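## Task

Sort the mock proficiency samples that arrived in the grey transport rack TR. Worklist (ID, test, cap colour), which also names samples absent from TR: T945 ESR lavender; A864 PT/INR light blue; F453 HbA1c lavender; M283 PT/INR light blue; R125 chemistry gold; C652 glucose grey; R251 PT/INR light blue; C256 D-dimer light blue; R215 ammonia lavender; P105 HbA1c lavender; M823 D-dimer light blue; A684 D-dimer light blue; T954 platelets (citrate) light blue; F345 PT/INR light blue; C526 D-dimer light blue; A486 ammonia lavender; P150 HbA1c lavender. Routing: ESR and platelets (citrate) go to HAEM; HbA1c, ammonia, chemistry and glucose go to CHEM; PT/INR and D-dimer go to COAG. Move every TR tube to the rack of the section running its test, except: a tube whose cap is off or ajar (that you did not open on order) must stay where it is. Send to the red HOLD rack instead (any cell): an unlabelled tube, a tube whose ID is missing from the worklist, a tube whose cap colour differs from the worklist colour for its ID, one tube of any pair sharing an ID, and any light-blue tube filled below half the height of its black fill mark. In every section rack that receives tubes, tubes must occupy row A starting at A1 with no gaps, new ones placed after those already there. Do not move tubes already standing in HAEM, COAG or CHEM. Racks count only if upright and fully on the bench; nothing may rely on the robot holding it. At the end release everything and move the arms clear (touching the panel housing, CALL or the needed key is fine). If no open-cap tube was found, press CONTINUE; if one was found, do everything else and press CALL instead, not CONTINUE. Pressing any go key (RETRY, CONTINUE, SKIP) ends the job, so never press a wrong one or press early.

## Robot and tools

Robot: two YAM-style arms, left_arm and right_arm, each with a two-finger parallel gripper and a wrist camera. Bases in the scene frame: left_arm at (-0.038, +0.226, 0), right_arm at (+0.026, -0.228, 0), both facing roughly +x. Scene frame: origin on the table top between the arms, +x out over the table, +z up, left_arm on the +y side. The arm names are labels, not image sides.

Gripper frame: fingers point along the gripper's +z axis and close along its y axis. end_effector_position is the point between the finger pads, about 1 cm short of the fingertips. Orientation is a quaternion in w, x, y, z order.

A row (used by both motion tools) is one flat list of 16 numbers covering both arms: left x, y, z (metres, scene frame), left qw, qx, qy, qz, left opening, then the same eight for right. Position and quaternion are absolute targets for the gripper, not offsets. Opening runs -1 (closed) to +1 (fully open, 0.094 m). Always send both arms; to keep an arm still, repeat its last reported pose and current opening. To keep an orientation steady, resend the same quaternion each time rather than copying the drifting reported one.

execute_actions(actions): a list of actions; each action is a table of up to 15 rows, one row per 1/30 s step, the last row held if fewer than 15. Each control step clips the target to within 70 mm and 16 degrees of the current hand pose, so far targets take several actions. A target more than 0.6 m from the gripper's start along any of its own axes makes that action refused for both arms; if the first action fails this, or any action is malformed, nothing runs. An empty list just returns state and images.

move(target, speed, blocking): straight-line path for each gripper to the pose in target (one 16-number row). speed is in m/s, 0.002 to 0.5, default 0.25; rotation limited to twice that in rad/s. Paths take 0.5 to 10 s and finish together. Opening is applied at the start. Moves do not avoid obstacles or the other arm. The result adds a move: line with the ending (done, off_target, moving, held, fault) and limits (paced means the pose was clipped; held means a check blocked steps, after which the arm may jump quickly), plus each gripper's distance to target. blocking=false returns after 0.5 s; use wait(0) or stop before sending new motion.

wait(seconds): 0 to 10, robot holds last command. stop(): brakes a running move. zoom_image(camera, region): camera is cam_high, cam_low, cam_left_wrist or cam_right_wrist; region [x0, y0, x1, y1] in image pixels, top-left origin, at most 504x504. Use it to read tube labels, cap colours and fill levels. read_manual(section) returns only licence text. finished_scene(scene) ends the current scene, given its number; it is irreversible.

Results: the state line gives each gripper's position and quaternion; printed positions can be off, more at long reach, and arms often settle a centimetre or more low. Hand target lines show where each arm is being driven. grip_measured is the measured finger opening on the command scale; to hold something, command about 0.03 below grip_measured (less for a lighter hold). Pad force is about 50 to 62 N. A pose unreachable line means the clearance check altered that arm's command. FAULT lines mean an arm stopped. MOTOR HOT appears from 75 °C; at 90 °C the arm halts 10 s, and at 100 °C it drops what it holds, so avoid holding loads for long or while pausing.

Joint limits (rad): waist -2.618 to 3.054, shoulder 0 to 3.142, elbow 0 to 3.142, wrist pitch -1.571 to 1.571, wrist yaw -1.571 to 1.571, wrist roll -2.094 to 2.094.

Workspace: grey transport rack TR, section racks HAEM, COAG, CHEM, red HOLD rack, and an operator panel with keys from left (facing it): RETRY white, CONTINUE green, SKIP yellow, CALL blue. Press a key by pushing until it latches. Racks are loose; from the arms' side, row A is the front row and cell 1 its left end. Camera calibration (intrinsics and extrinsics) is supplied and may be a little off.

Cautions: do not drop tubes, knock racks over or push anything off the table. Keep the arms from colliding or pressing each other. Fast contacts and targets set far beyond a contact press hard. Objects may occasionally be nudged by outside disturbances. Release tubes fully and back away before pressing the final key.

Each tool is called after "Call:" by a JSON object that holds its "op" and its "data", one argument or row to a line.

## Session

Call:
{"op": "execute_actions", "data": {
  "actions": []
}}

Scene clock: 0.00 s.
left_arm: end_effector_position=(+0.4437, +0.3573, +0.3026) grip_measured=+1.000 end_effector_quat_wxyz=(+0.135, -0.031, +0.768, +0.625) | right_arm: end_effector_position=(+0.4055, -0.4640, +0.2817) grip_measured=+1.000 end_effector_quat_wxyz=(+0.703, +0.325, +0.631, +0.055)
Joint positions: left_arm=[-0.152  2.248  2.31  -1.229 -1.371  0.159  0.094] | right_arm=[-0.756  1.373  0.751  0.615 -0.266  0.552  0.094]
Joint velocities: left_arm=[-0.007  0.012 -0.012 -0.051  0.037 -0.007  0.   ] | right_arm=[ 0.007  0.002 -0.007 -0.007 -0.022  0.022  0.   ]
Motor temperatures (°C, as the motors report them): left_arm=[22 30 27 20 20 22] | right_arm=[21 27 28 32 20 22]
Hand target (left_arm): +0.440, +0.358, +0.316; +0.146, -0.044, +0.762, +0.629
Hand target (right_arm): +0.405, -0.464, +0.283; +0.702, +0.324, +0.632, +0.053
camera_calibration (this result's frames):
cam_left_wrist: T_world_to_cam=[[0.38355, -0.301673, -0.872859, 0.20174], [-0.903489, -0.318356, -0.286981, 0.636383], [-0.191305, 0.898689, -0.394664, -0.0272405], [0, 0, 0, 1]] pos_world=[0.492376, 0.287936, 0.347969]
cam_right_wrist: T_world_to_cam=[[-0.271774, -0.67364, -0.687276, -0.0105314], [-0.405275, 0.727855, -0.553154, 0.678656], [0.872864, 0.128203, -0.470822, -0.0563858], [0, 0, 0, 1]] pos_world=[0.321398, -0.493829, 0.341616]

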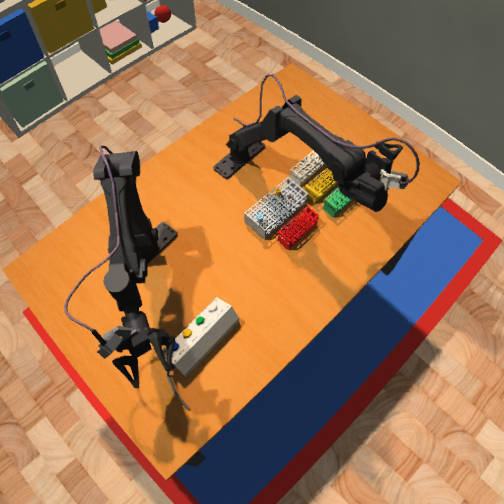

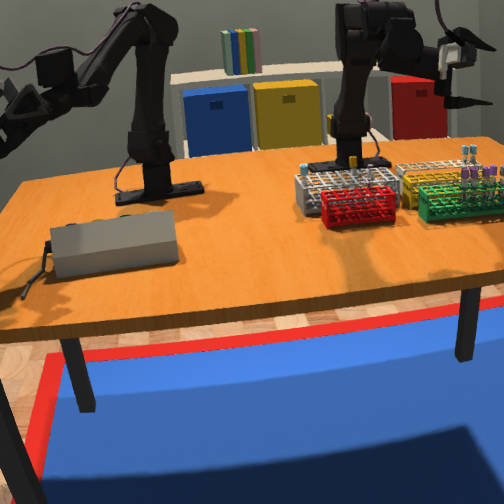

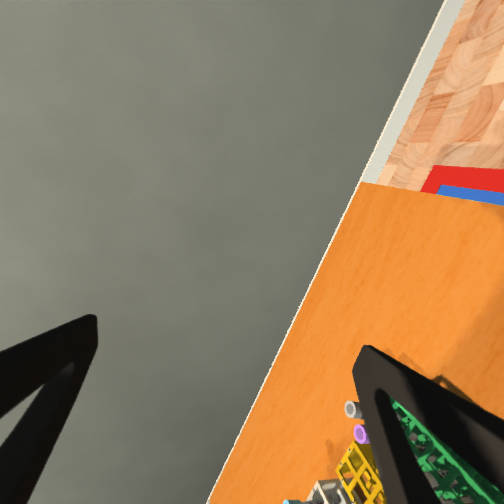

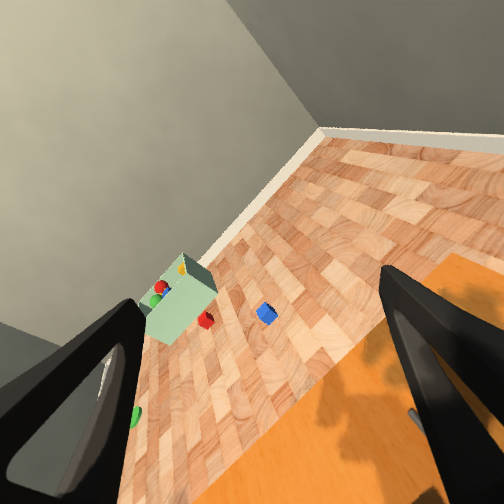

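Call:
{"op": "zoom_image", "data": {
  "camera": "cam_low",
  "region": [285, 140, 415, 235]
}}

Call:
{"op": "zoom_image", "data": {
  "camera": "cam_low",
  "region": [390, 135, 504, 230]
}}

Call:
{"op": "zoom_image", "data": {
  "camera": "cam_high",
  "region": [235, 165, 335, 255]
}}

Region (285, 140, 415, 235) of cam_low's 504x504 image, scaled by 3.877, with more detail than that image has; it fills the top 368 rows of this view, and the rest is white.

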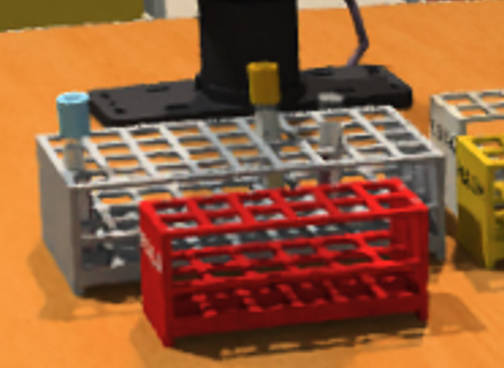

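Region (390, 135, 504, 230) of cam_low's 504x504 image, scaled by 4.421, with more detail than that image has.

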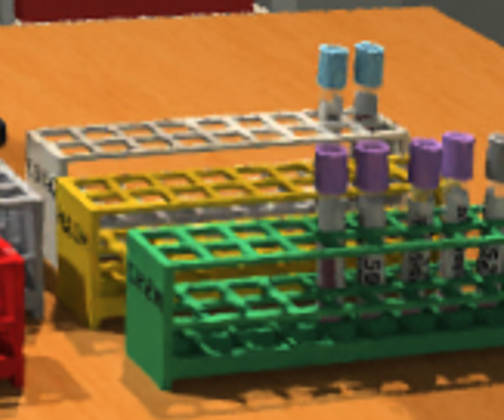

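Region (235, 165, 335, 255) of cam_high's 504x504 image, scaled by 5.040, with more detail than that image has; it fills the top 454 rows of this view, and the rest is white.

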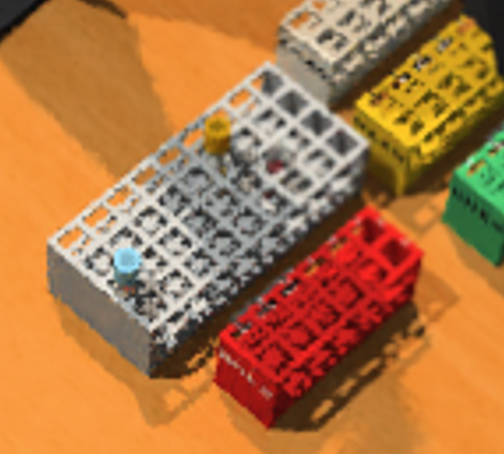

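Call:
{"op": "execute_actions", "data": {
  "actions": []
}}

Scene clock: 42.97 s.
left_arm: end_effector_position=(+0.4437, +0.3573, +0.3026) grip_measured=+1.000 end_effector_quat_wxyz=(+0.135, -0.031, +0.768, +0.625) | right_arm: end_effector_position=(+0.4055, -0.4640, +0.2817) grip_measured=+1.000 end_effector_quat_wxyz=(+0.703, +0.325, +0.631, +0.055)
Joint positions: left_arm=[-0.152  2.248  2.31  -1.229 -1.371  0.159  0.094] | right_arm=[-0.756  1.373  0.751  0.615 -0.266  0.552  0.094]
Joint velocities: left_arm=[ 0.007  0.017  0.012  0.007 -0.007  0.037  0.   ] | right_arm=[-0.007 -0.002 -0.002  0.022 -0.066  0.022  0.   ]
Motor temperatures (°C, as the motors report them): left_arm=[22 44 30 21 21 22] | right_arm=[21 29 32 37 20 22]
Hand target (left_arm): +0.440, +0.358, +0.316; +0.146, -0.044, +0.762, +0.629
Hand target (right_arm): +0.405, -0.464, +0.283; +0.702, +0.324, +0.632, +0.053
camera_calibration (this result's frames):
cam_left_wrist: T_world_to_cam=[[0.38355, -0.301673, -0.872859, 0.20174], [-0.903489, -0.318356, -0.286981, 0.636383], [-0.191305, 0.898689, -0.394664, -0.0272405], [0, 0, 0, 1]] pos_world=[0.492376, 0.287936, 0.347969]
cam_right_wrist: T_world_to_cam=[[-0.271774, -0.67364, -0.687276, -0.0105314], [-0.405275, 0.727855, -0.553154, 0.678656], [0.872864, 0.128203, -0.470822, -0.0563858], [0, 0, 0, 1]] pos_world=[0.321398, -0.493829, 0.341616]

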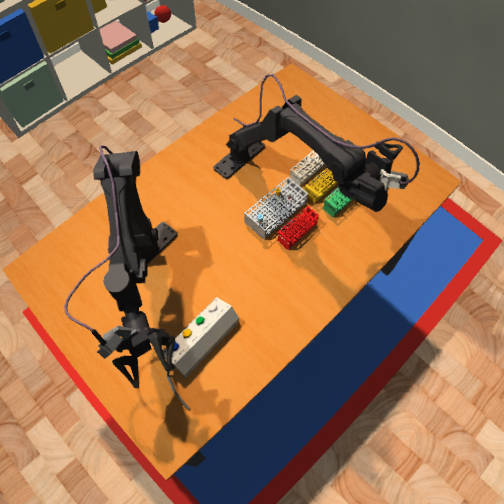

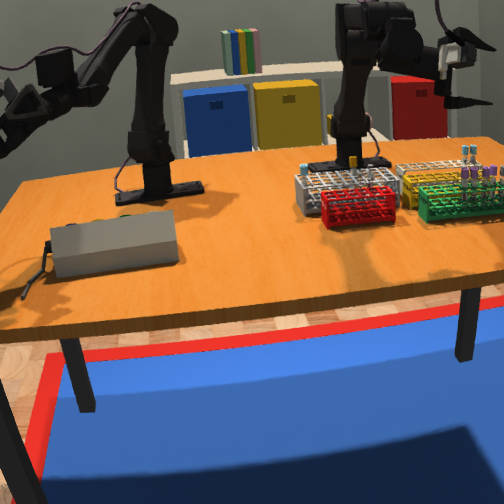

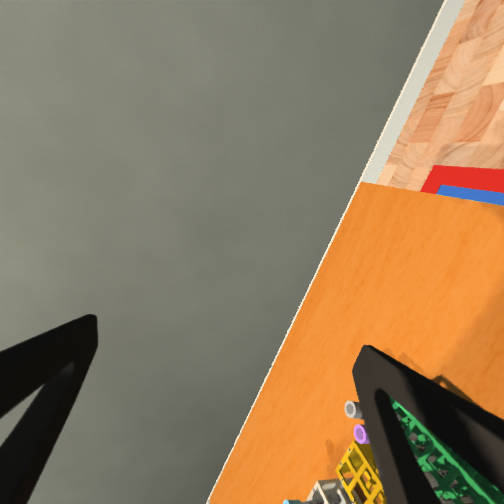

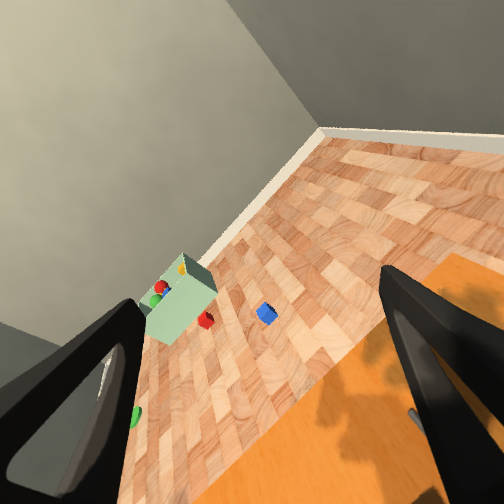

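Call:
{"op": "move", "data": {
  "target": [0.17,0.15,0.19,0,0,1,0,-0.35, 0.25,-0.37,0.19,0.383,0,0.924,0,-1],
  "speed": 0.2
}}

Scene clock: 52.53 s.
left_arm: end_effector_position=(+0.1749, +0.1522, +0.1856) grip_measured=-0.347 end_effector_quat_wxyz=(-0.000, -0.005, +1.000, +0.003) | right_arm: end_effector_position=(+0.2507, -0.3699, +0.1800) grip_measured=-0.995 end_effector_quat_wxyz=(+0.376, +0.012, +0.927, +0.011)
Joint positions: left_arm=[-0.401  1.419  1.396 -1.551 -0.005 -0.352  0.031] | right_arm=[-1.059  1.061  0.903 -0.918 -0.618 -0.781  0.   ]
Joint velocities: left_arm=[-0.002 -0.017 -0.032  0.007 -0.037 -0.081 -0.   ] | right_arm=[-0.002 -0.007 -0.007 -0.007  0.022 -0.037 -0.   ]
Motor temperatures (°C, as the motors report them): left_arm=[22 44 30 21 21 22] | right_arm=[21 29 32 37 20 22]
Hand target (left_arm): +0.168, +0.150, +0.190; +0.005, -0.003, +1.000, -0.004
Hand target (right_arm): +0.250, -0.371, +0.192; +0.384, +0.005, +0.924, -0.002
Off the commanded pose (left_arm): 0.007 m, 1 deg.
Off the commanded pose (right_arm): 0.010 m, 2 deg.
joint sent to its limit (left arm) — the command would take joint 4 (wrist pitch) past its lower limit, so that joint was sent only as far as its limit.
move: done
camera_calibration (this result's frames):
cam_left_wrist: T_world_to_cam=[[0.2013, -0.977513, 0.0628237, 0.101871], [-0.898742, -0.158811, 0.408708, 0.140487], [-0.38954, -0.138735, -0.9105, 0.347787], [0, 0, 0, 1]] pos_world=[0.241232, 0.170141, 0.252842]
cam_right_wrist: T_world_to_cam=[[-0.147683, -0.972542, -0.179866, -0.292179], [-0.98626, 0.158425, -0.046819, 0.335076], [0.0740287, 0.17048, -0.982576, 0.326843], [0, 0, 0, 1]] pos_world=[0.263126, -0.392961, 0.284283]

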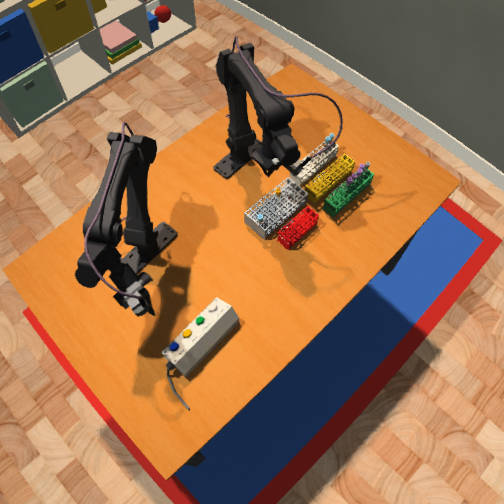

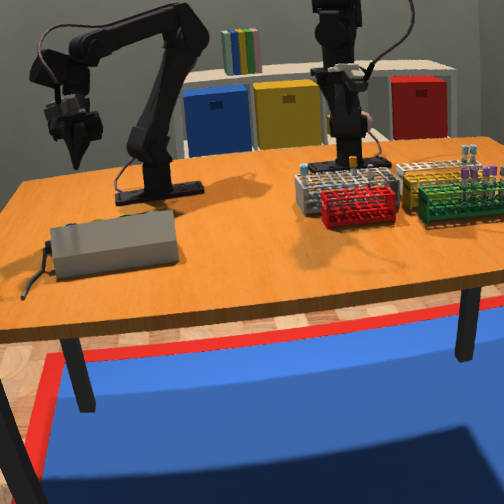

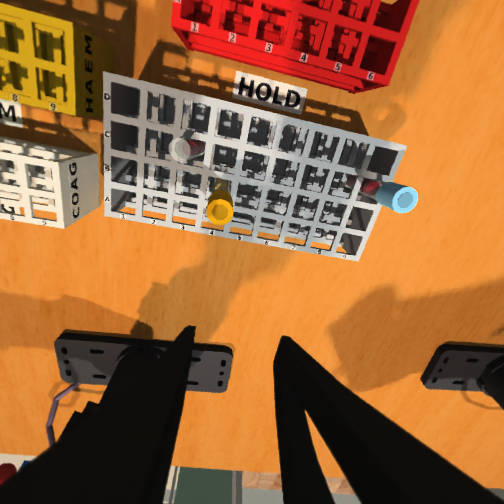

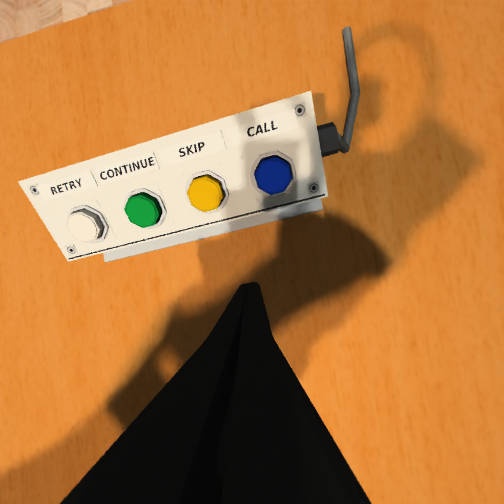

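Call:
{"op": "zoom_image", "data": {
  "camera": "cam_left_wrist",
  "region": [90, 60, 430, 280]
}}

Call:
{"op": "zoom_image", "data": {
  "camera": "cam_low",
  "region": [280, 130, 504, 240]
}}

Region (90, 60, 430, 280) of cam_left_wrist's 504x504 image, scaled by 1.482, with more detail than that image has; it fills the top 326 rows of this view, and the rest is white.

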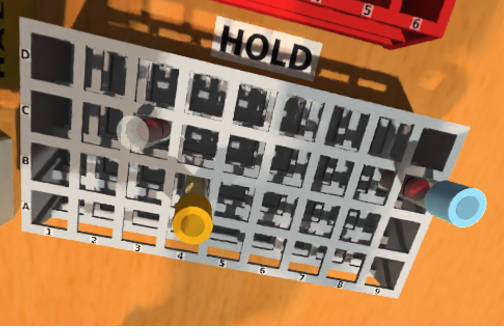

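Region (280, 130, 504, 240) of cam_low's 504x504 image, scaled by 2.250, with more detail than that image has; it fills the top 248 rows of this view, and the rest is white.

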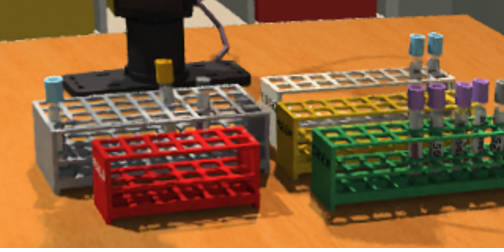

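Call:
{"op": "zoom_image", "data": {
  "camera": "cam_left_wrist",
  "region": [150, 120, 270, 240]
}}

Call:
{"op": "zoom_image", "data": {
  "camera": "cam_left_wrist",
  "region": [320, 140, 430, 250]
}}

Call:
{"op": "zoom_image", "data": {
  "camera": "cam_low",
  "region": [290, 145, 390, 215]
}}

Region (150, 120, 270, 240) of cam_left_wrist's 504x504 image, scaled by 4.200, with more detail than that image has.

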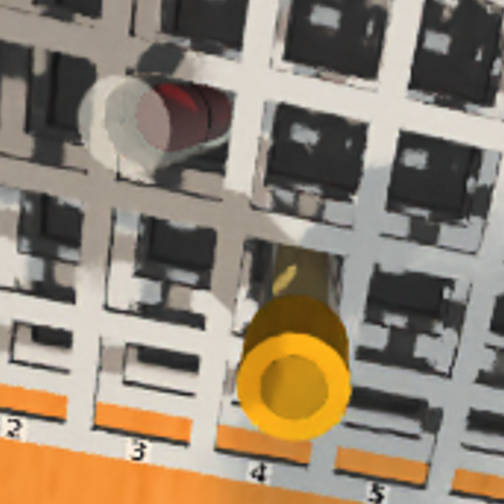

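Region (320, 140, 430, 250) of cam_left_wrist's 504x504 image, scaled by 4.582, with more detail than that image has.

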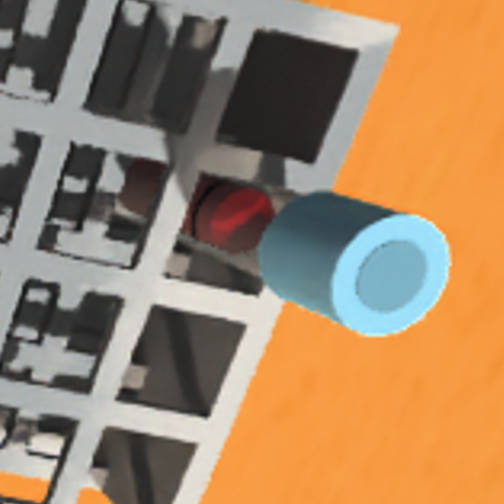

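Region (290, 145, 390, 215) of cam_low's 504x504 image, scaled by 5.040, with more detail than that image has; it fills the top 353 rows of this view, and the rest is white.

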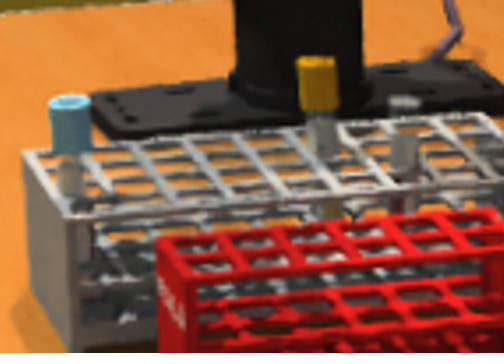

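Call:
{"op": "move", "data": {
  "target": [0.198,0.165,0.15,0,0.906,0.423,0,-0.35, 0.25,-0.37,0.19,0.383,0,0.924,0,-1],
  "speed": 0.3
}}

Scene clock: 114.10 s.
left_arm: end_effector_position=(+0.1976, +0.1624, +0.1565) grip_measured=-0.347 end_effector_quat_wxyz=(+0.004, +0.906, +0.422, +0.008) | right_arm: end_effector_position=(+0.2501, -0.3700, +0.1794) grip_measured=-0.995 end_effector_quat_wxyz=(+0.374, +0.006, +0.927, +0.008)
Joint positions: left_arm=[-0.329  1.453  1.309 -1.409 -0.003  2.     0.031] | right_arm=[-1.059  1.061  0.903 -0.921 -0.615 -0.795  0.   ]
Joint velocities: left_arm=[-0.002 -0.002 -0.012  0.037 -0.051 -0.007 -0.   ] | right_arm=[ 0.002 -0.002 -0.002 -0.051  0.037  0.037 -0.   ]
Motor temperatures (°C, as the motors report them): left_arm=[22 35 29 20 20 22] | right_arm=[21 27 34 33 20 22]
Hand target (left_arm): +0.198, +0.165, +0.150; +0.000, +0.906, +0.423, +0.001
Hand target (right_arm): +0.250, -0.370, +0.190; +0.383, -0.000, +0.924, -0.000
Off the commanded pose (left_arm): 0.007 m, 1 deg.
Off the commanded pose (right_arm): 0.011 m, 2 deg.
move: off_target (right_arm)
camera_calibration (this result's frames):
cam_left_wrist: T_world_to_cam=[[-0.873433, 0.484103, 0.0525252, 0.0857853], [0.459929, 0.784735, 0.415518, -0.248441], [0.159935, 0.387085, -0.908067, 0.137221], [0, 0, 0, 1]] pos_world=[0.167247, 0.100315, 0.223332]
cam_right_wrist: T_world_to_cam=[[-0.140293, -0.975371, -0.170202, -0.297051], [-0.987698, 0.14986, -0.0446694, 0.33131], [0.0690758, 0.161841, -0.984396, 0.324729], [0, 0, 0, 1]] pos_world=[0.263129, -0.39194, 0.283903]

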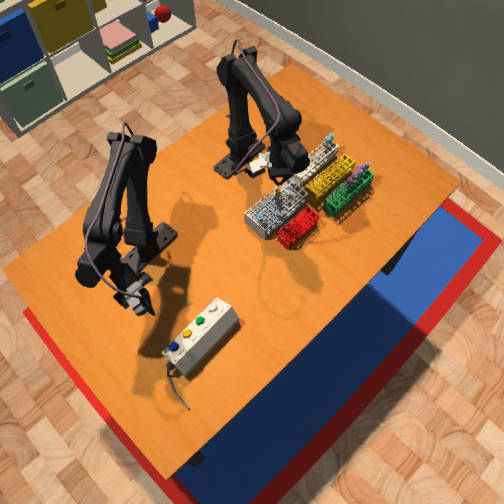

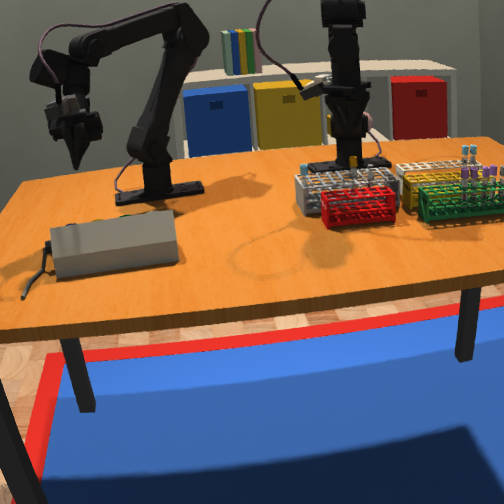

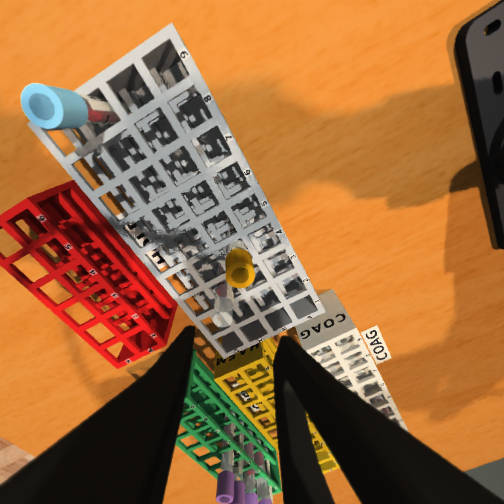

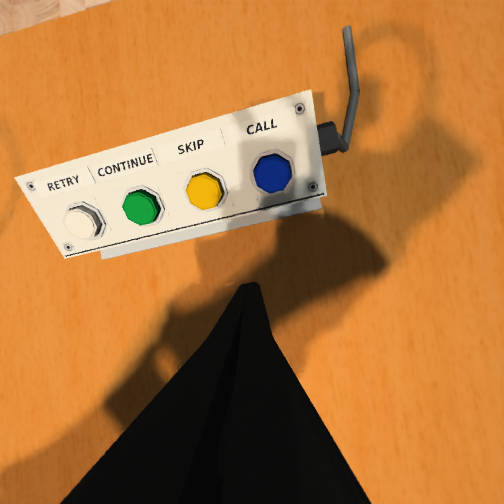

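Call:
{"op": "zoom_image", "data": {
  "camera": "cam_left_wrist",
  "region": [180, 220, 300, 340]
}}

Call:
{"op": "zoom_image", "data": {
  "camera": "cam_left_wrist",
  "region": [10, 50, 150, 190]
}}

Region (180, 220, 300, 340) of cam_left_wrist's 504x504 image, scaled by 4.200, with more detail than that image has.

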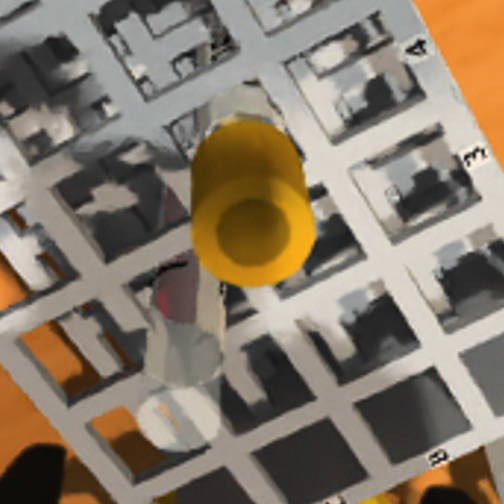

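Region (10, 50, 150, 190) of cam_left_wrist's 504x504 image, scaled by 3.600, with more detail than that image has.

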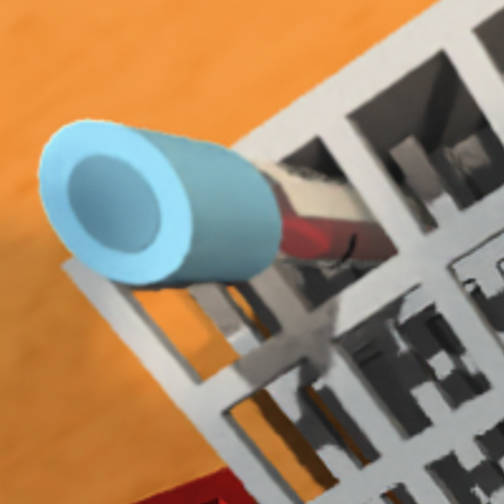

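Call:
{"op": "move", "data": {
  "target": [0.196,0.166,0.112,0,0.906,0.423,0,-0.35, 0.2501,-0.37,0.1794,0.374,0.006,0.927,0.008,-1],
  "speed": 0.1
}}

Scene clock: 130.20 s.
left_arm: end_effector_position=(+0.1940, +0.1634, +0.1147) grip_measured=-0.347 end_effector_quat_wxyz=(-0.001, +0.908, +0.420, +0.001) | right_arm: end_effector_position=(+0.2498, -0.3704, +0.1791) grip_measured=-0.995 end_effector_quat_wxyz=(+0.373, +0.006, +0.928, +0.007)
Joint positions: left_arm=[-0.329  1.453  1.143 -1.26  -0.003  2.005  0.031] | right_arm=[-1.059  1.061  0.903 -0.921 -0.612 -0.795  0.   ]
Joint velocities: left_arm=[-0.022 -0.007  0.017  0.022 -0.022 -0.007 -0.   ] | right_arm=[-0.007 -0.007 -0.002  0.007  0.007  0.037 -0.   ]
Motor temperatures (°C, as the motors report them): left_arm=[22 33 29 20 20 22] | right_arm=[21 27 34 32 21 22]
Hand target (left_arm): +0.196, +0.166, +0.112; -0.000, +0.906, +0.423, +0.000
Hand target (right_arm): +0.250, -0.370, +0.179; +0.374, +0.006, +0.927, +0.008
Off the commanded pose (left_arm): 0.004 m, 0 deg.
Off the commanded pose (right_arm): 0.001 m, 0 deg.
move: done
camera_calibration (this result's frames):
cam_left_wrist: T_world_to_cam=[[-0.870015, 0.488145, 0.0691967, 0.0811222], [0.470654, 0.780519, 0.411431, -0.231105], [0.146829, 0.390519, -0.90881, 0.101487], [0, 0, 0, 1]] pos_world=[0.164447, 0.10115, 0.181702]
cam_right_wrist: T_world_to_cam=[[-0.142296, -0.975433, -0.168174, -0.297445], [-0.987562, 0.151387, -0.0424684, 0.331183], [0.0668845, 0.160039, -0.984842, 0.324473], [0, 0, 0, 1]] pos_world=[0.263036, -0.392203, 0.283597]

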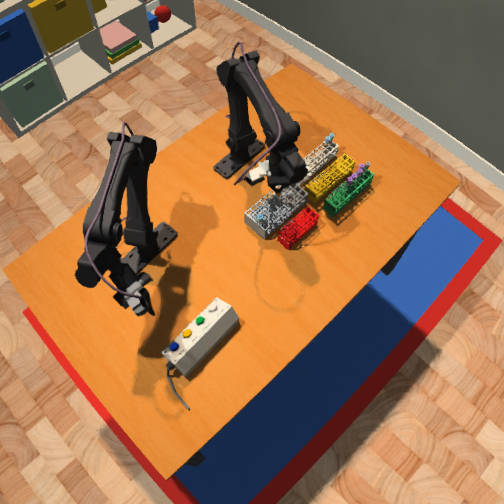

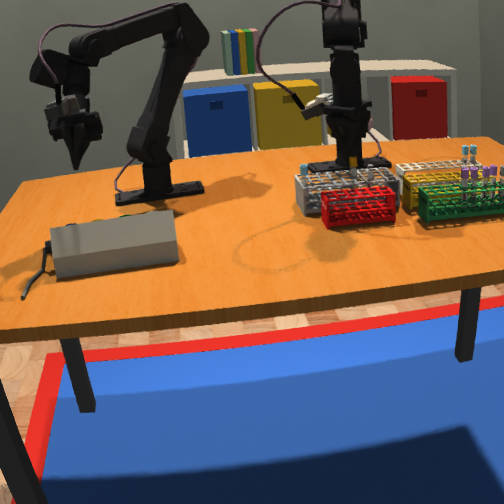

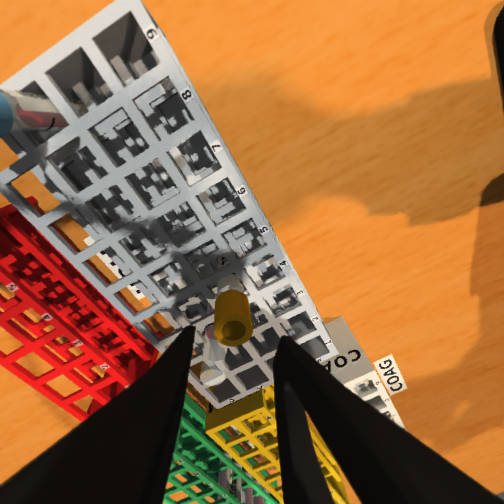

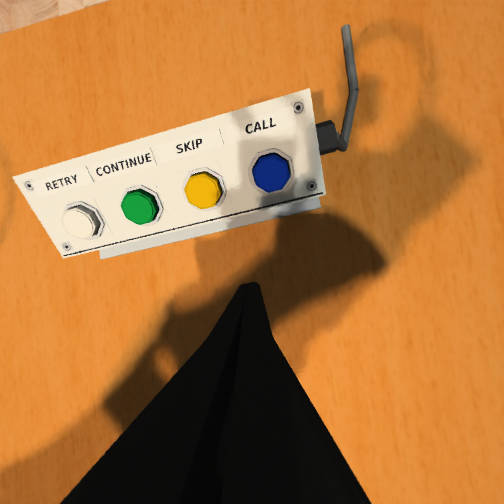

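Call:
{"op": "zoom_image", "data": {
  "camera": "cam_left_wrist",
  "region": [170, 250, 310, 390]
}}

Region (170, 250, 310, 390) of cam_left_wrist's 504x504 image, scaled by 3.600, with more detail than that image has.

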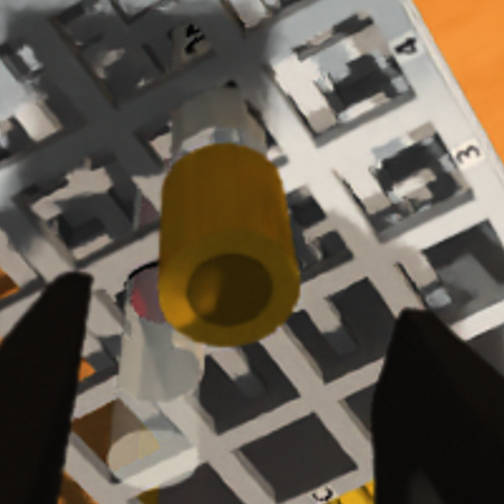

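Call:
{"op": "move", "data": {
  "target": [0.199,0.171,0.082,0,0.906,0.423,0,-0.35, 0.2501,-0.37,0.1794,0.374,0.006,0.927,0.008,-1],
  "speed": 0.05
}}

Scene clock: 139.47 s.
left_arm: end_effector_position=(+0.1981, +0.1687, +0.0864) grip_measured=-0.347 end_effector_quat_wxyz=(+0.001, +0.907, +0.421, +0.004) | right_arm: end_effector_position=(+0.2496, -0.3707, +0.1789) grip_measured=-0.995 end_effector_quat_wxyz=(+0.372, +0.007, +0.928, +0.006)
Joint positions: left_arm=[-0.303  1.471  1.045 -1.138 -0.003  2.028  0.031] | right_arm=[-1.059  1.061  0.903 -0.921 -0.609 -0.795  0.   ]
Joint velocities: left_arm=[-0.007 -0.012  0.012  0.066 -0.007 -0.022  0.001] | right_arm=[ 0.002 -0.007  0.017  0.022 -0.066  0.007  0.   ]
Motor temperatures (°C, as the motors report them): left_arm=[22 33 29 20 20 22] | right_arm=[21 27 33 32 21 22]
Hand target (left_arm): +0.199, +0.171, +0.082; -0.000, +0.906, +0.423, +0.000
Hand target (right_arm): +0.250, -0.370, +0.179; +0.374, +0.006, +0.927, +0.008
Off the commanded pose (left_arm): 0.005 m, 1 deg.
Off the commanded pose (right_arm): 0.001 m, 0 deg.
move: done
camera_calibration (this result's frames):
cam_left_wrist: T_world_to_cam=[[-0.871774, 0.485934, 0.0622827, 0.0853245], [0.465695, 0.782488, 0.413329, -0.225034], [0.152115, 0.389334, -0.908449, 0.0722063], [0, 0, 0, 1]] pos_world=[0.168197, 0.106512, 0.153295]
cam_right_wrist: T_world_to_cam=[[-0.143629, -0.97547, -0.166819, -0.297707], [-0.987467, 0.152407, -0.0410028, 0.331099], [0.0654214, 0.158839, -0.985135, 0.324302], [0, 0, 0, 1]] pos_world=[0.262974, -0.392378, 0.283394]

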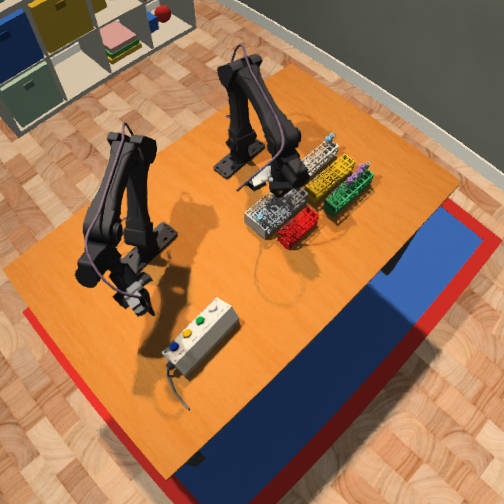

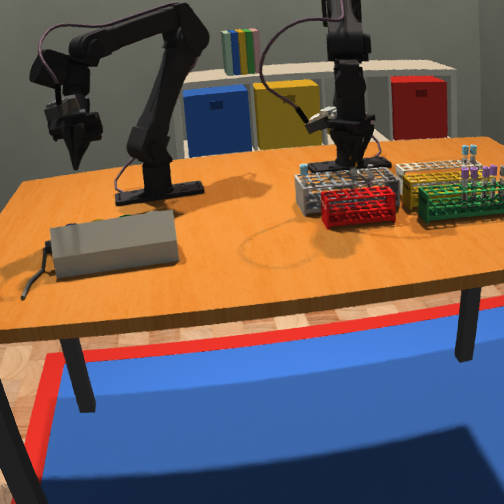

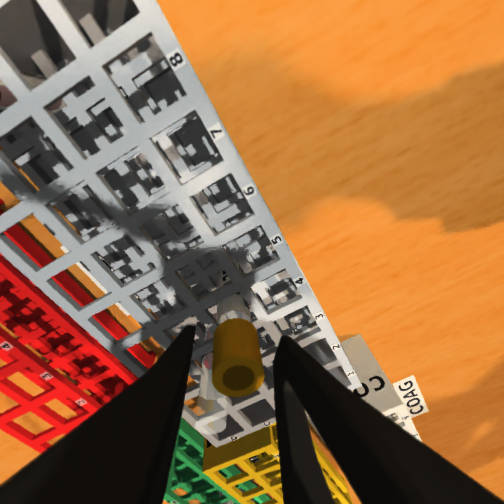

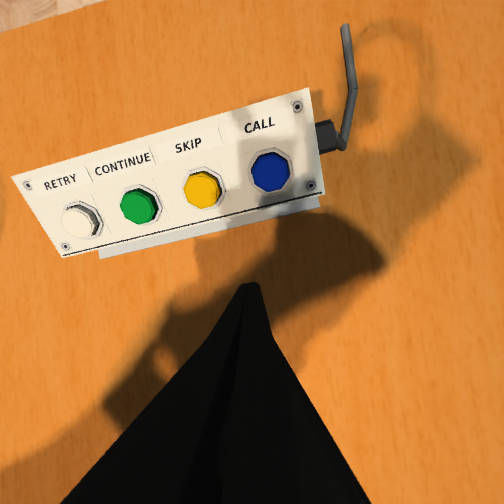

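Call:
{"op": "execute_actions", "data": {
  "actions": [
    [[0.199,0.171,0.081,0,0.906,0.423,0,-0.35,0.2501,-0.37,0.1794,0.374,0.006,0.927,0.008,-1],[0.199,0.171,0.080,0,0.906,0.423,0,-0.35,0.2501,-0.37,0.1794,0.374,0.006,0.927,0.008,-1],[0.199,0.171,0.079,0,0.906,0.423,0,-0.35,0.2501,-0.37,0.1794,0.374,0.006,0.927,0.008,-1],[0.199,0.171,0.078,0,0.906,0.423,0,-0.35,0.2501,-0.37,0.1794,0.374,0.006,0.927,0.008,-1],[0.199,0.171,0.078,0,0.906,0.423,0,-0.40,0.2501,-0.37,0.1794,0.374,0.006,0.927,0.008,-1],[0.199,0.171,0.078,0,0.906,0.423,0,-0.45,0.2501,-0.37,0.1794,0.374,0.006,0.927,0.008,-1],[0.199,0.171,0.078,0,0.906,0.423,0,-0.50,0.2501,-0.37,0.1794,0.374,0.006,0.927,0.008,-1],[0.199,0.171,0.078,0,0.906,0.423,0,-0.54,0.2501,-0.37,0.1794,0.374,0.006,0.927,0.008,-1],[0.199,0.171,0.078,0,0.906,0.423,0,-0.58,0.2501,-0.37,0.1794,0.374,0.006,0.927,0.008,-1],[0.199,0.171,0.078,0,0.906,0.423,0,-0.61,0.2501,-0.37,0.1794,0.374,0.006,0.927,0.008,-1]],
    [[0.199,0.171,0.078,0,0.906,0.423,0,-0.63,0.2501,-0.37,0.1794,0.374,0.006,0.927,0.008,-1],[0.199,0.171,0.078,0,0.906,0.423,0,-0.645,0.2501,-0.37,0.1794,0.374,0.006,0.927,0.008,-1],[0.199,0.171,0.078,0,0.906,0.423,0,-0.66,0.2501,-0.37,0.1794,0.374,0.006,0.927,0.008,-1],[0.199,0.171,0.078,0,0.906,0.423,0,-0.675,0.2501,-0.37,0.1794,0.374,0.006,0.927,0.008,-1],[0.199,0.171,0.078,0,0.906,0.423,0,-0.69,0.2501,-0.37,0.1794,0.374,0.006,0.927,0.008,-1],[0.199,0.171,0.078,0,0.906,0.423,0,-0.70,0.2501,-0.37,0.1794,0.374,0.006,0.927,0.008,-1],[0.199,0.171,0.078,0,0.906,0.423,0,-0.715,0.2501,-0.37,0.1794,0.374,0.006,0.927,0.008,-1]]
  ]
}}

Scene clock: 159.37 s.
left_arm: end_effector_position=(+0.1988, +0.1685, +0.0833) grip_measured=-0.697 end_effector_quat_wxyz=(+0.003, +0.907, +0.421, +0.006) | right_arm: end_effector_position=(+0.2496, -0.3707, +0.1789) grip_measured=-0.995 end_effector_quat_wxyz=(+0.372, +0.007, +0.928, +0.006)
Joint positions: left_arm=[-0.303  1.471  1.033 -1.12  -0.003  2.029  0.014] | right_arm=[-1.059  1.061  0.903 -0.921 -0.609 -0.795  0.   ]
Joint velocities: left_arm=[ 0.017 -0.017 -0.032 -0.007 -0.022 -0.007  0.001] | right_arm=[ 0.017  0.002  0.002  0.022 -0.022  0.007 -0.001]
Motor temperatures (°C, as the motors report them): left_arm=[22 33 29 20 20 22] | right_arm=[21 26 33 32 21 22]
Hand target (left_arm): +0.199, +0.171, +0.078; +0.000, +0.906, +0.423, +0.000
Hand target (right_arm): +0.250, -0.370, +0.179; +0.374, +0.006, +0.927, +0.008
Off the commanded pose (left_arm): 0.006 m, 1 deg.
Off the commanded pose (right_arm): 0.001 m, 0 deg.
camera_calibration (this result's frames):
cam_left_wrist: T_world_to_cam=[[-0.871712, 0.486675, 0.0571416, 0.0865177], [0.464146, 0.782664, 0.414734, -0.223824], [0.157118, 0.388051, -0.908147, 0.0686277], [0, 0, 0, 1]] pos_world=[0.168523, 0.106442, 0.150208]
cam_right_wrist: T_world_to_cam=[[-0.143629, -0.97547, -0.166819, -0.297707], [-0.987467, 0.152407, -0.0410028, 0.331099], [0.0654214, 0.158839, -0.985135, 0.324302], [0, 0, 0, 1]] pos_world=[0.262974, -0.392378, 0.283394]

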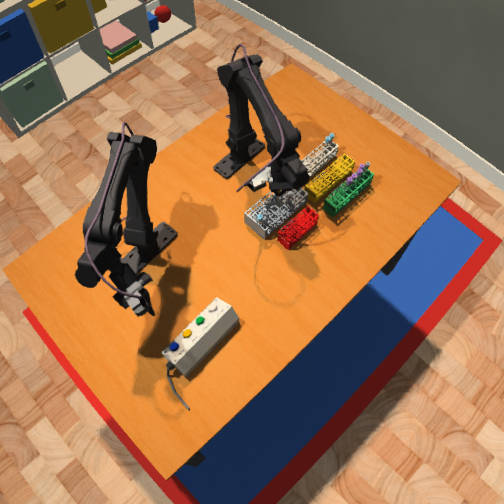

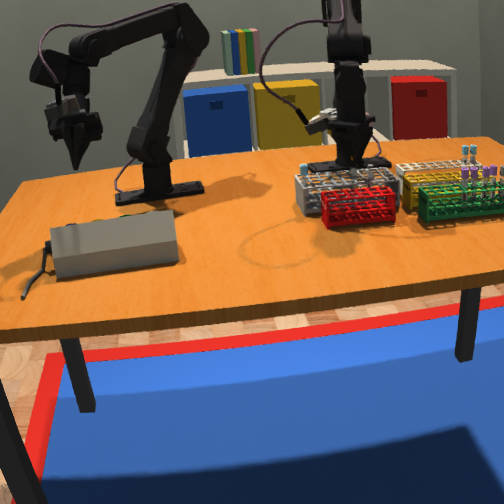

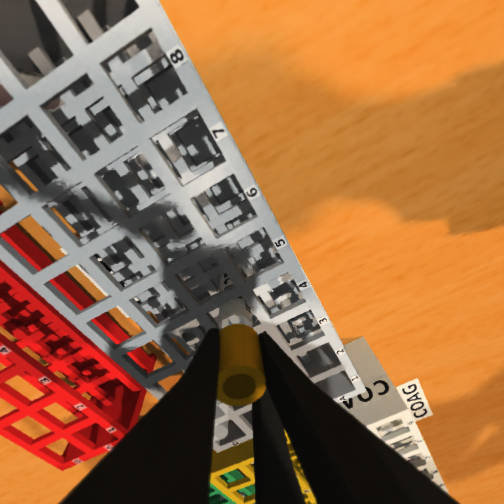

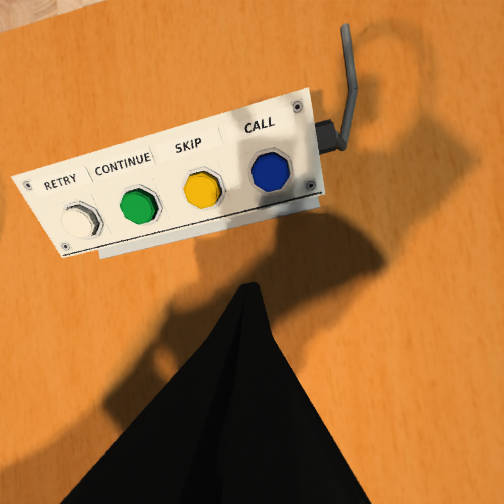

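Call:
{"op": "move", "data": {
  "target": [0.199,0.169,0.175,0,0.906,0.423,0,-0.715, 0.2501,-0.37,0.1794,0.374,0.006,0.927,0.008,-1],
  "speed": 0.07
}}

Call:
{"op": "zoom_image", "data": {
  "camera": "cam_left_wrist",
  "region": [170, 220, 310, 360]
}}

Scene clock: 178.93 s.
left_arm: end_effector_position=(+0.1986, +0.1686, +0.1700) grip_measured=-0.697 end_effector_quat_wxyz=(-0.000, +0.907, +0.421, +0.002) | right_arm: end_effector_position=(+0.2494, -0.3710, +0.1787) grip_measured=-0.995 end_effector_quat_wxyz=(+0.371, +0.007, +0.928, +0.005)
Joint positions: left_arm=[-0.303  1.471  1.378 -1.475 -0.003  2.029  0.014] | right_arm=[-1.059  1.061  0.903 -0.921 -0.607 -0.795  0.   ]
Joint velocities: left_arm=[ 0.007  0.007 -0.007  0.007 -0.11  -0.037  0.   ] | right_arm=[-0.012 -0.007 -0.007  0.081  0.051  0.081  0.001]
Motor temperatures (°C, as the motors report them): left_arm=[22 32 29 20 20 22] | right_arm=[21 26 33 32 21 22]
Hand target (left_arm): +0.199, +0.169, +0.175; -0.000, +0.906, +0.423, +0.000
Hand target (right_arm): +0.250, -0.370, +0.179; +0.374, +0.006, +0.927, +0.008
Off the commanded pose (left_arm): 0.005 m, 0 deg.
Off the commanded pose (right_arm): 0.001 m, 0 deg.
move: done
camera_calibration (this result's frames):
cam_left_wrist: T_world_to_cam=[[-0.871141, 0.486533, 0.0663274, 0.0797214], [0.467973, 0.781712, 0.412224, -0.259862], [0.148711, 0.390144, -0.908665, 0.148696], [0, 0, 0, 1]] pos_world=[0.168944, 0.106337, 0.236948]
cam_right_wrist: T_world_to_cam=[[-0.144959, -0.975505, -0.165461, -0.29797], [-0.987368, 0.153429, -0.0395384, 0.331016], [0.0639565, 0.15764, -0.985423, 0.32413], [0, 0, 0, 1]] pos_world=[0.262911, -0.392554, 0.283191]

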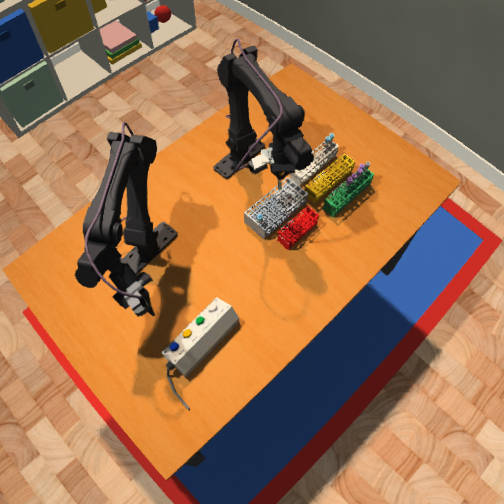

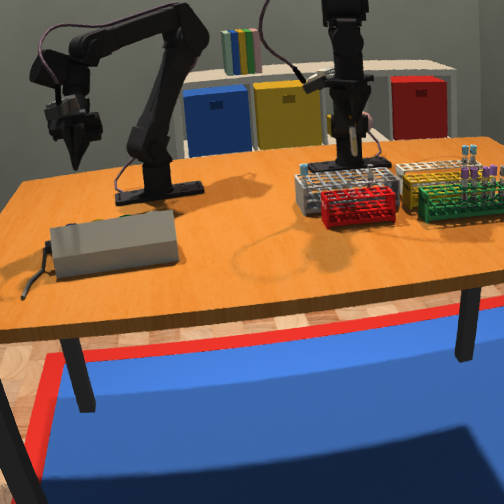

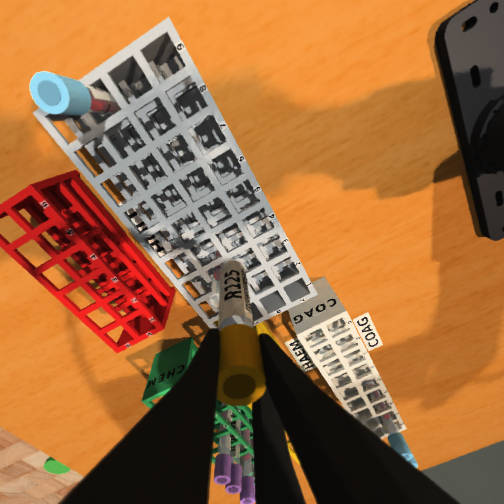

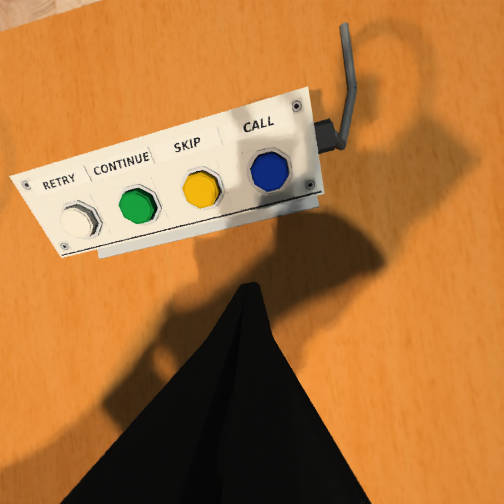

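Region (170, 220, 310, 360) of cam_left_wrist's 504x504 image, scaled by 3.600, with more detail than that image has.

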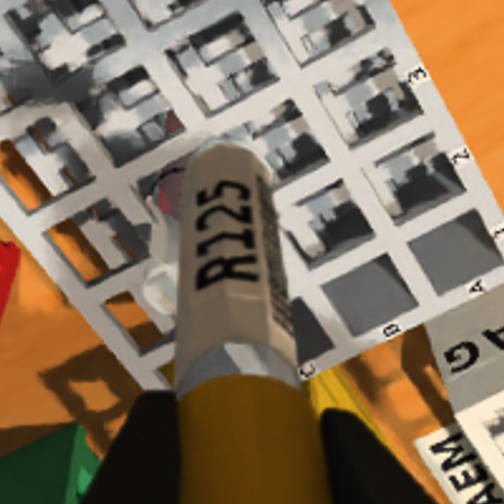

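Call:
{"op": "move", "data": {
  "target": [0.325,0.33,0.18,0,0.707,0.707,0,-0.715, 0.2501,-0.37,0.1794,0.374,0.006,0.927,0.008,-1],
  "speed": 0.15
}}

Scene clock: 192.67 s.
left_arm: end_effector_position=(+0.3275, +0.3264, +0.1758) grip_measured=-0.697 end_effector_quat_wxyz=(+0.010, +0.714, +0.700, +0.020) | right_arm: end_effector_position=(+0.2492, -0.3713, +0.1785) grip_measured=-0.995 end_effector_quat_wxyz=(+0.371, +0.007, +0.929, +0.005)
Joint positions: left_arm=[ 0.205  1.976  1.987 -1.537 -0.003  1.854  0.014] | right_arm=[-1.059  1.061  0.903 -0.921 -0.605 -0.795  0.   ]
Joint velocities: left_arm=[ 0.002  0.007 -0.007  0.007  0.022 -0.007  0.   ] | right_arm=[ 0.017 -0.002 -0.012 -0.007  0.007  0.007 -0.   ]
Motor temperatures (°C, as the motors report them): left_arm=[22 32 31 20 20 22] | right_arm=[21 26 33 32 21 22]
Hand target (left_arm): +0.327, +0.330, +0.180; +0.010, +0.707, +0.707, +0.021
Hand target (right_arm): +0.250, -0.370, +0.179; +0.374, +0.006, +0.927, +0.008
Off the commanded pose (left_arm): 0.006 m, 3 deg.
Off the commanded pose (right_arm): 0.002 m, 1 deg.
joint sent to its limit (left arm) — the command would take joint 4 (wrist pitch) past its lower limit, so that joint was sent only as far as its limit.
move: off_target (left_arm)
camera_calibration (this result's frames):
cam_left_wrist: T_world_to_cam=[[-0.984671, -0.172712, 0.0243496, 0.374539], [-0.14711, 0.897365, 0.416047, -0.282965], [-0.0937068, 0.406087, -0.909017, 0.147529], [0, 0, 0, 1]] pos_world=[0.340995, 0.258701, 0.242713]
cam_right_wrist: T_world_to_cam=[[-0.146288, -0.975536, -0.164102, -0.298232], [-0.987266, 0.154452, -0.0380754, 0.330933], [0.0624898, 0.156442, -0.985708, 0.323958], [0, 0, 0, 1]] pos_world=[0.262847, -0.39273, 0.282988]

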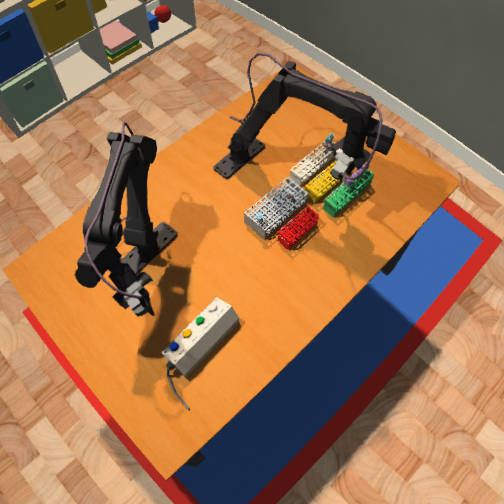

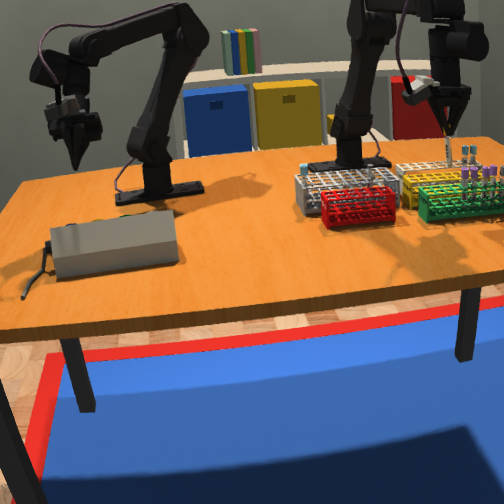

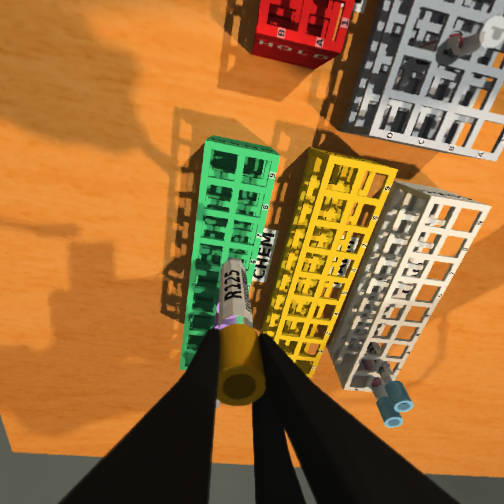

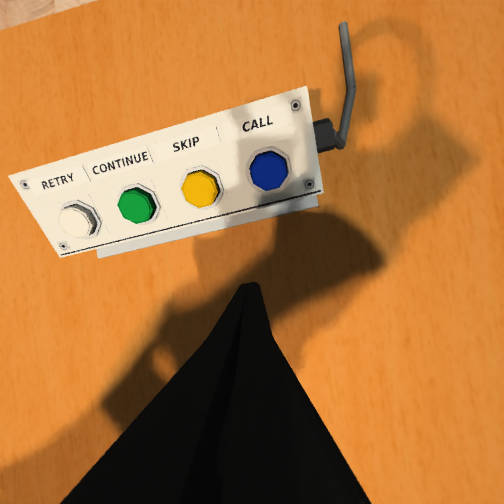

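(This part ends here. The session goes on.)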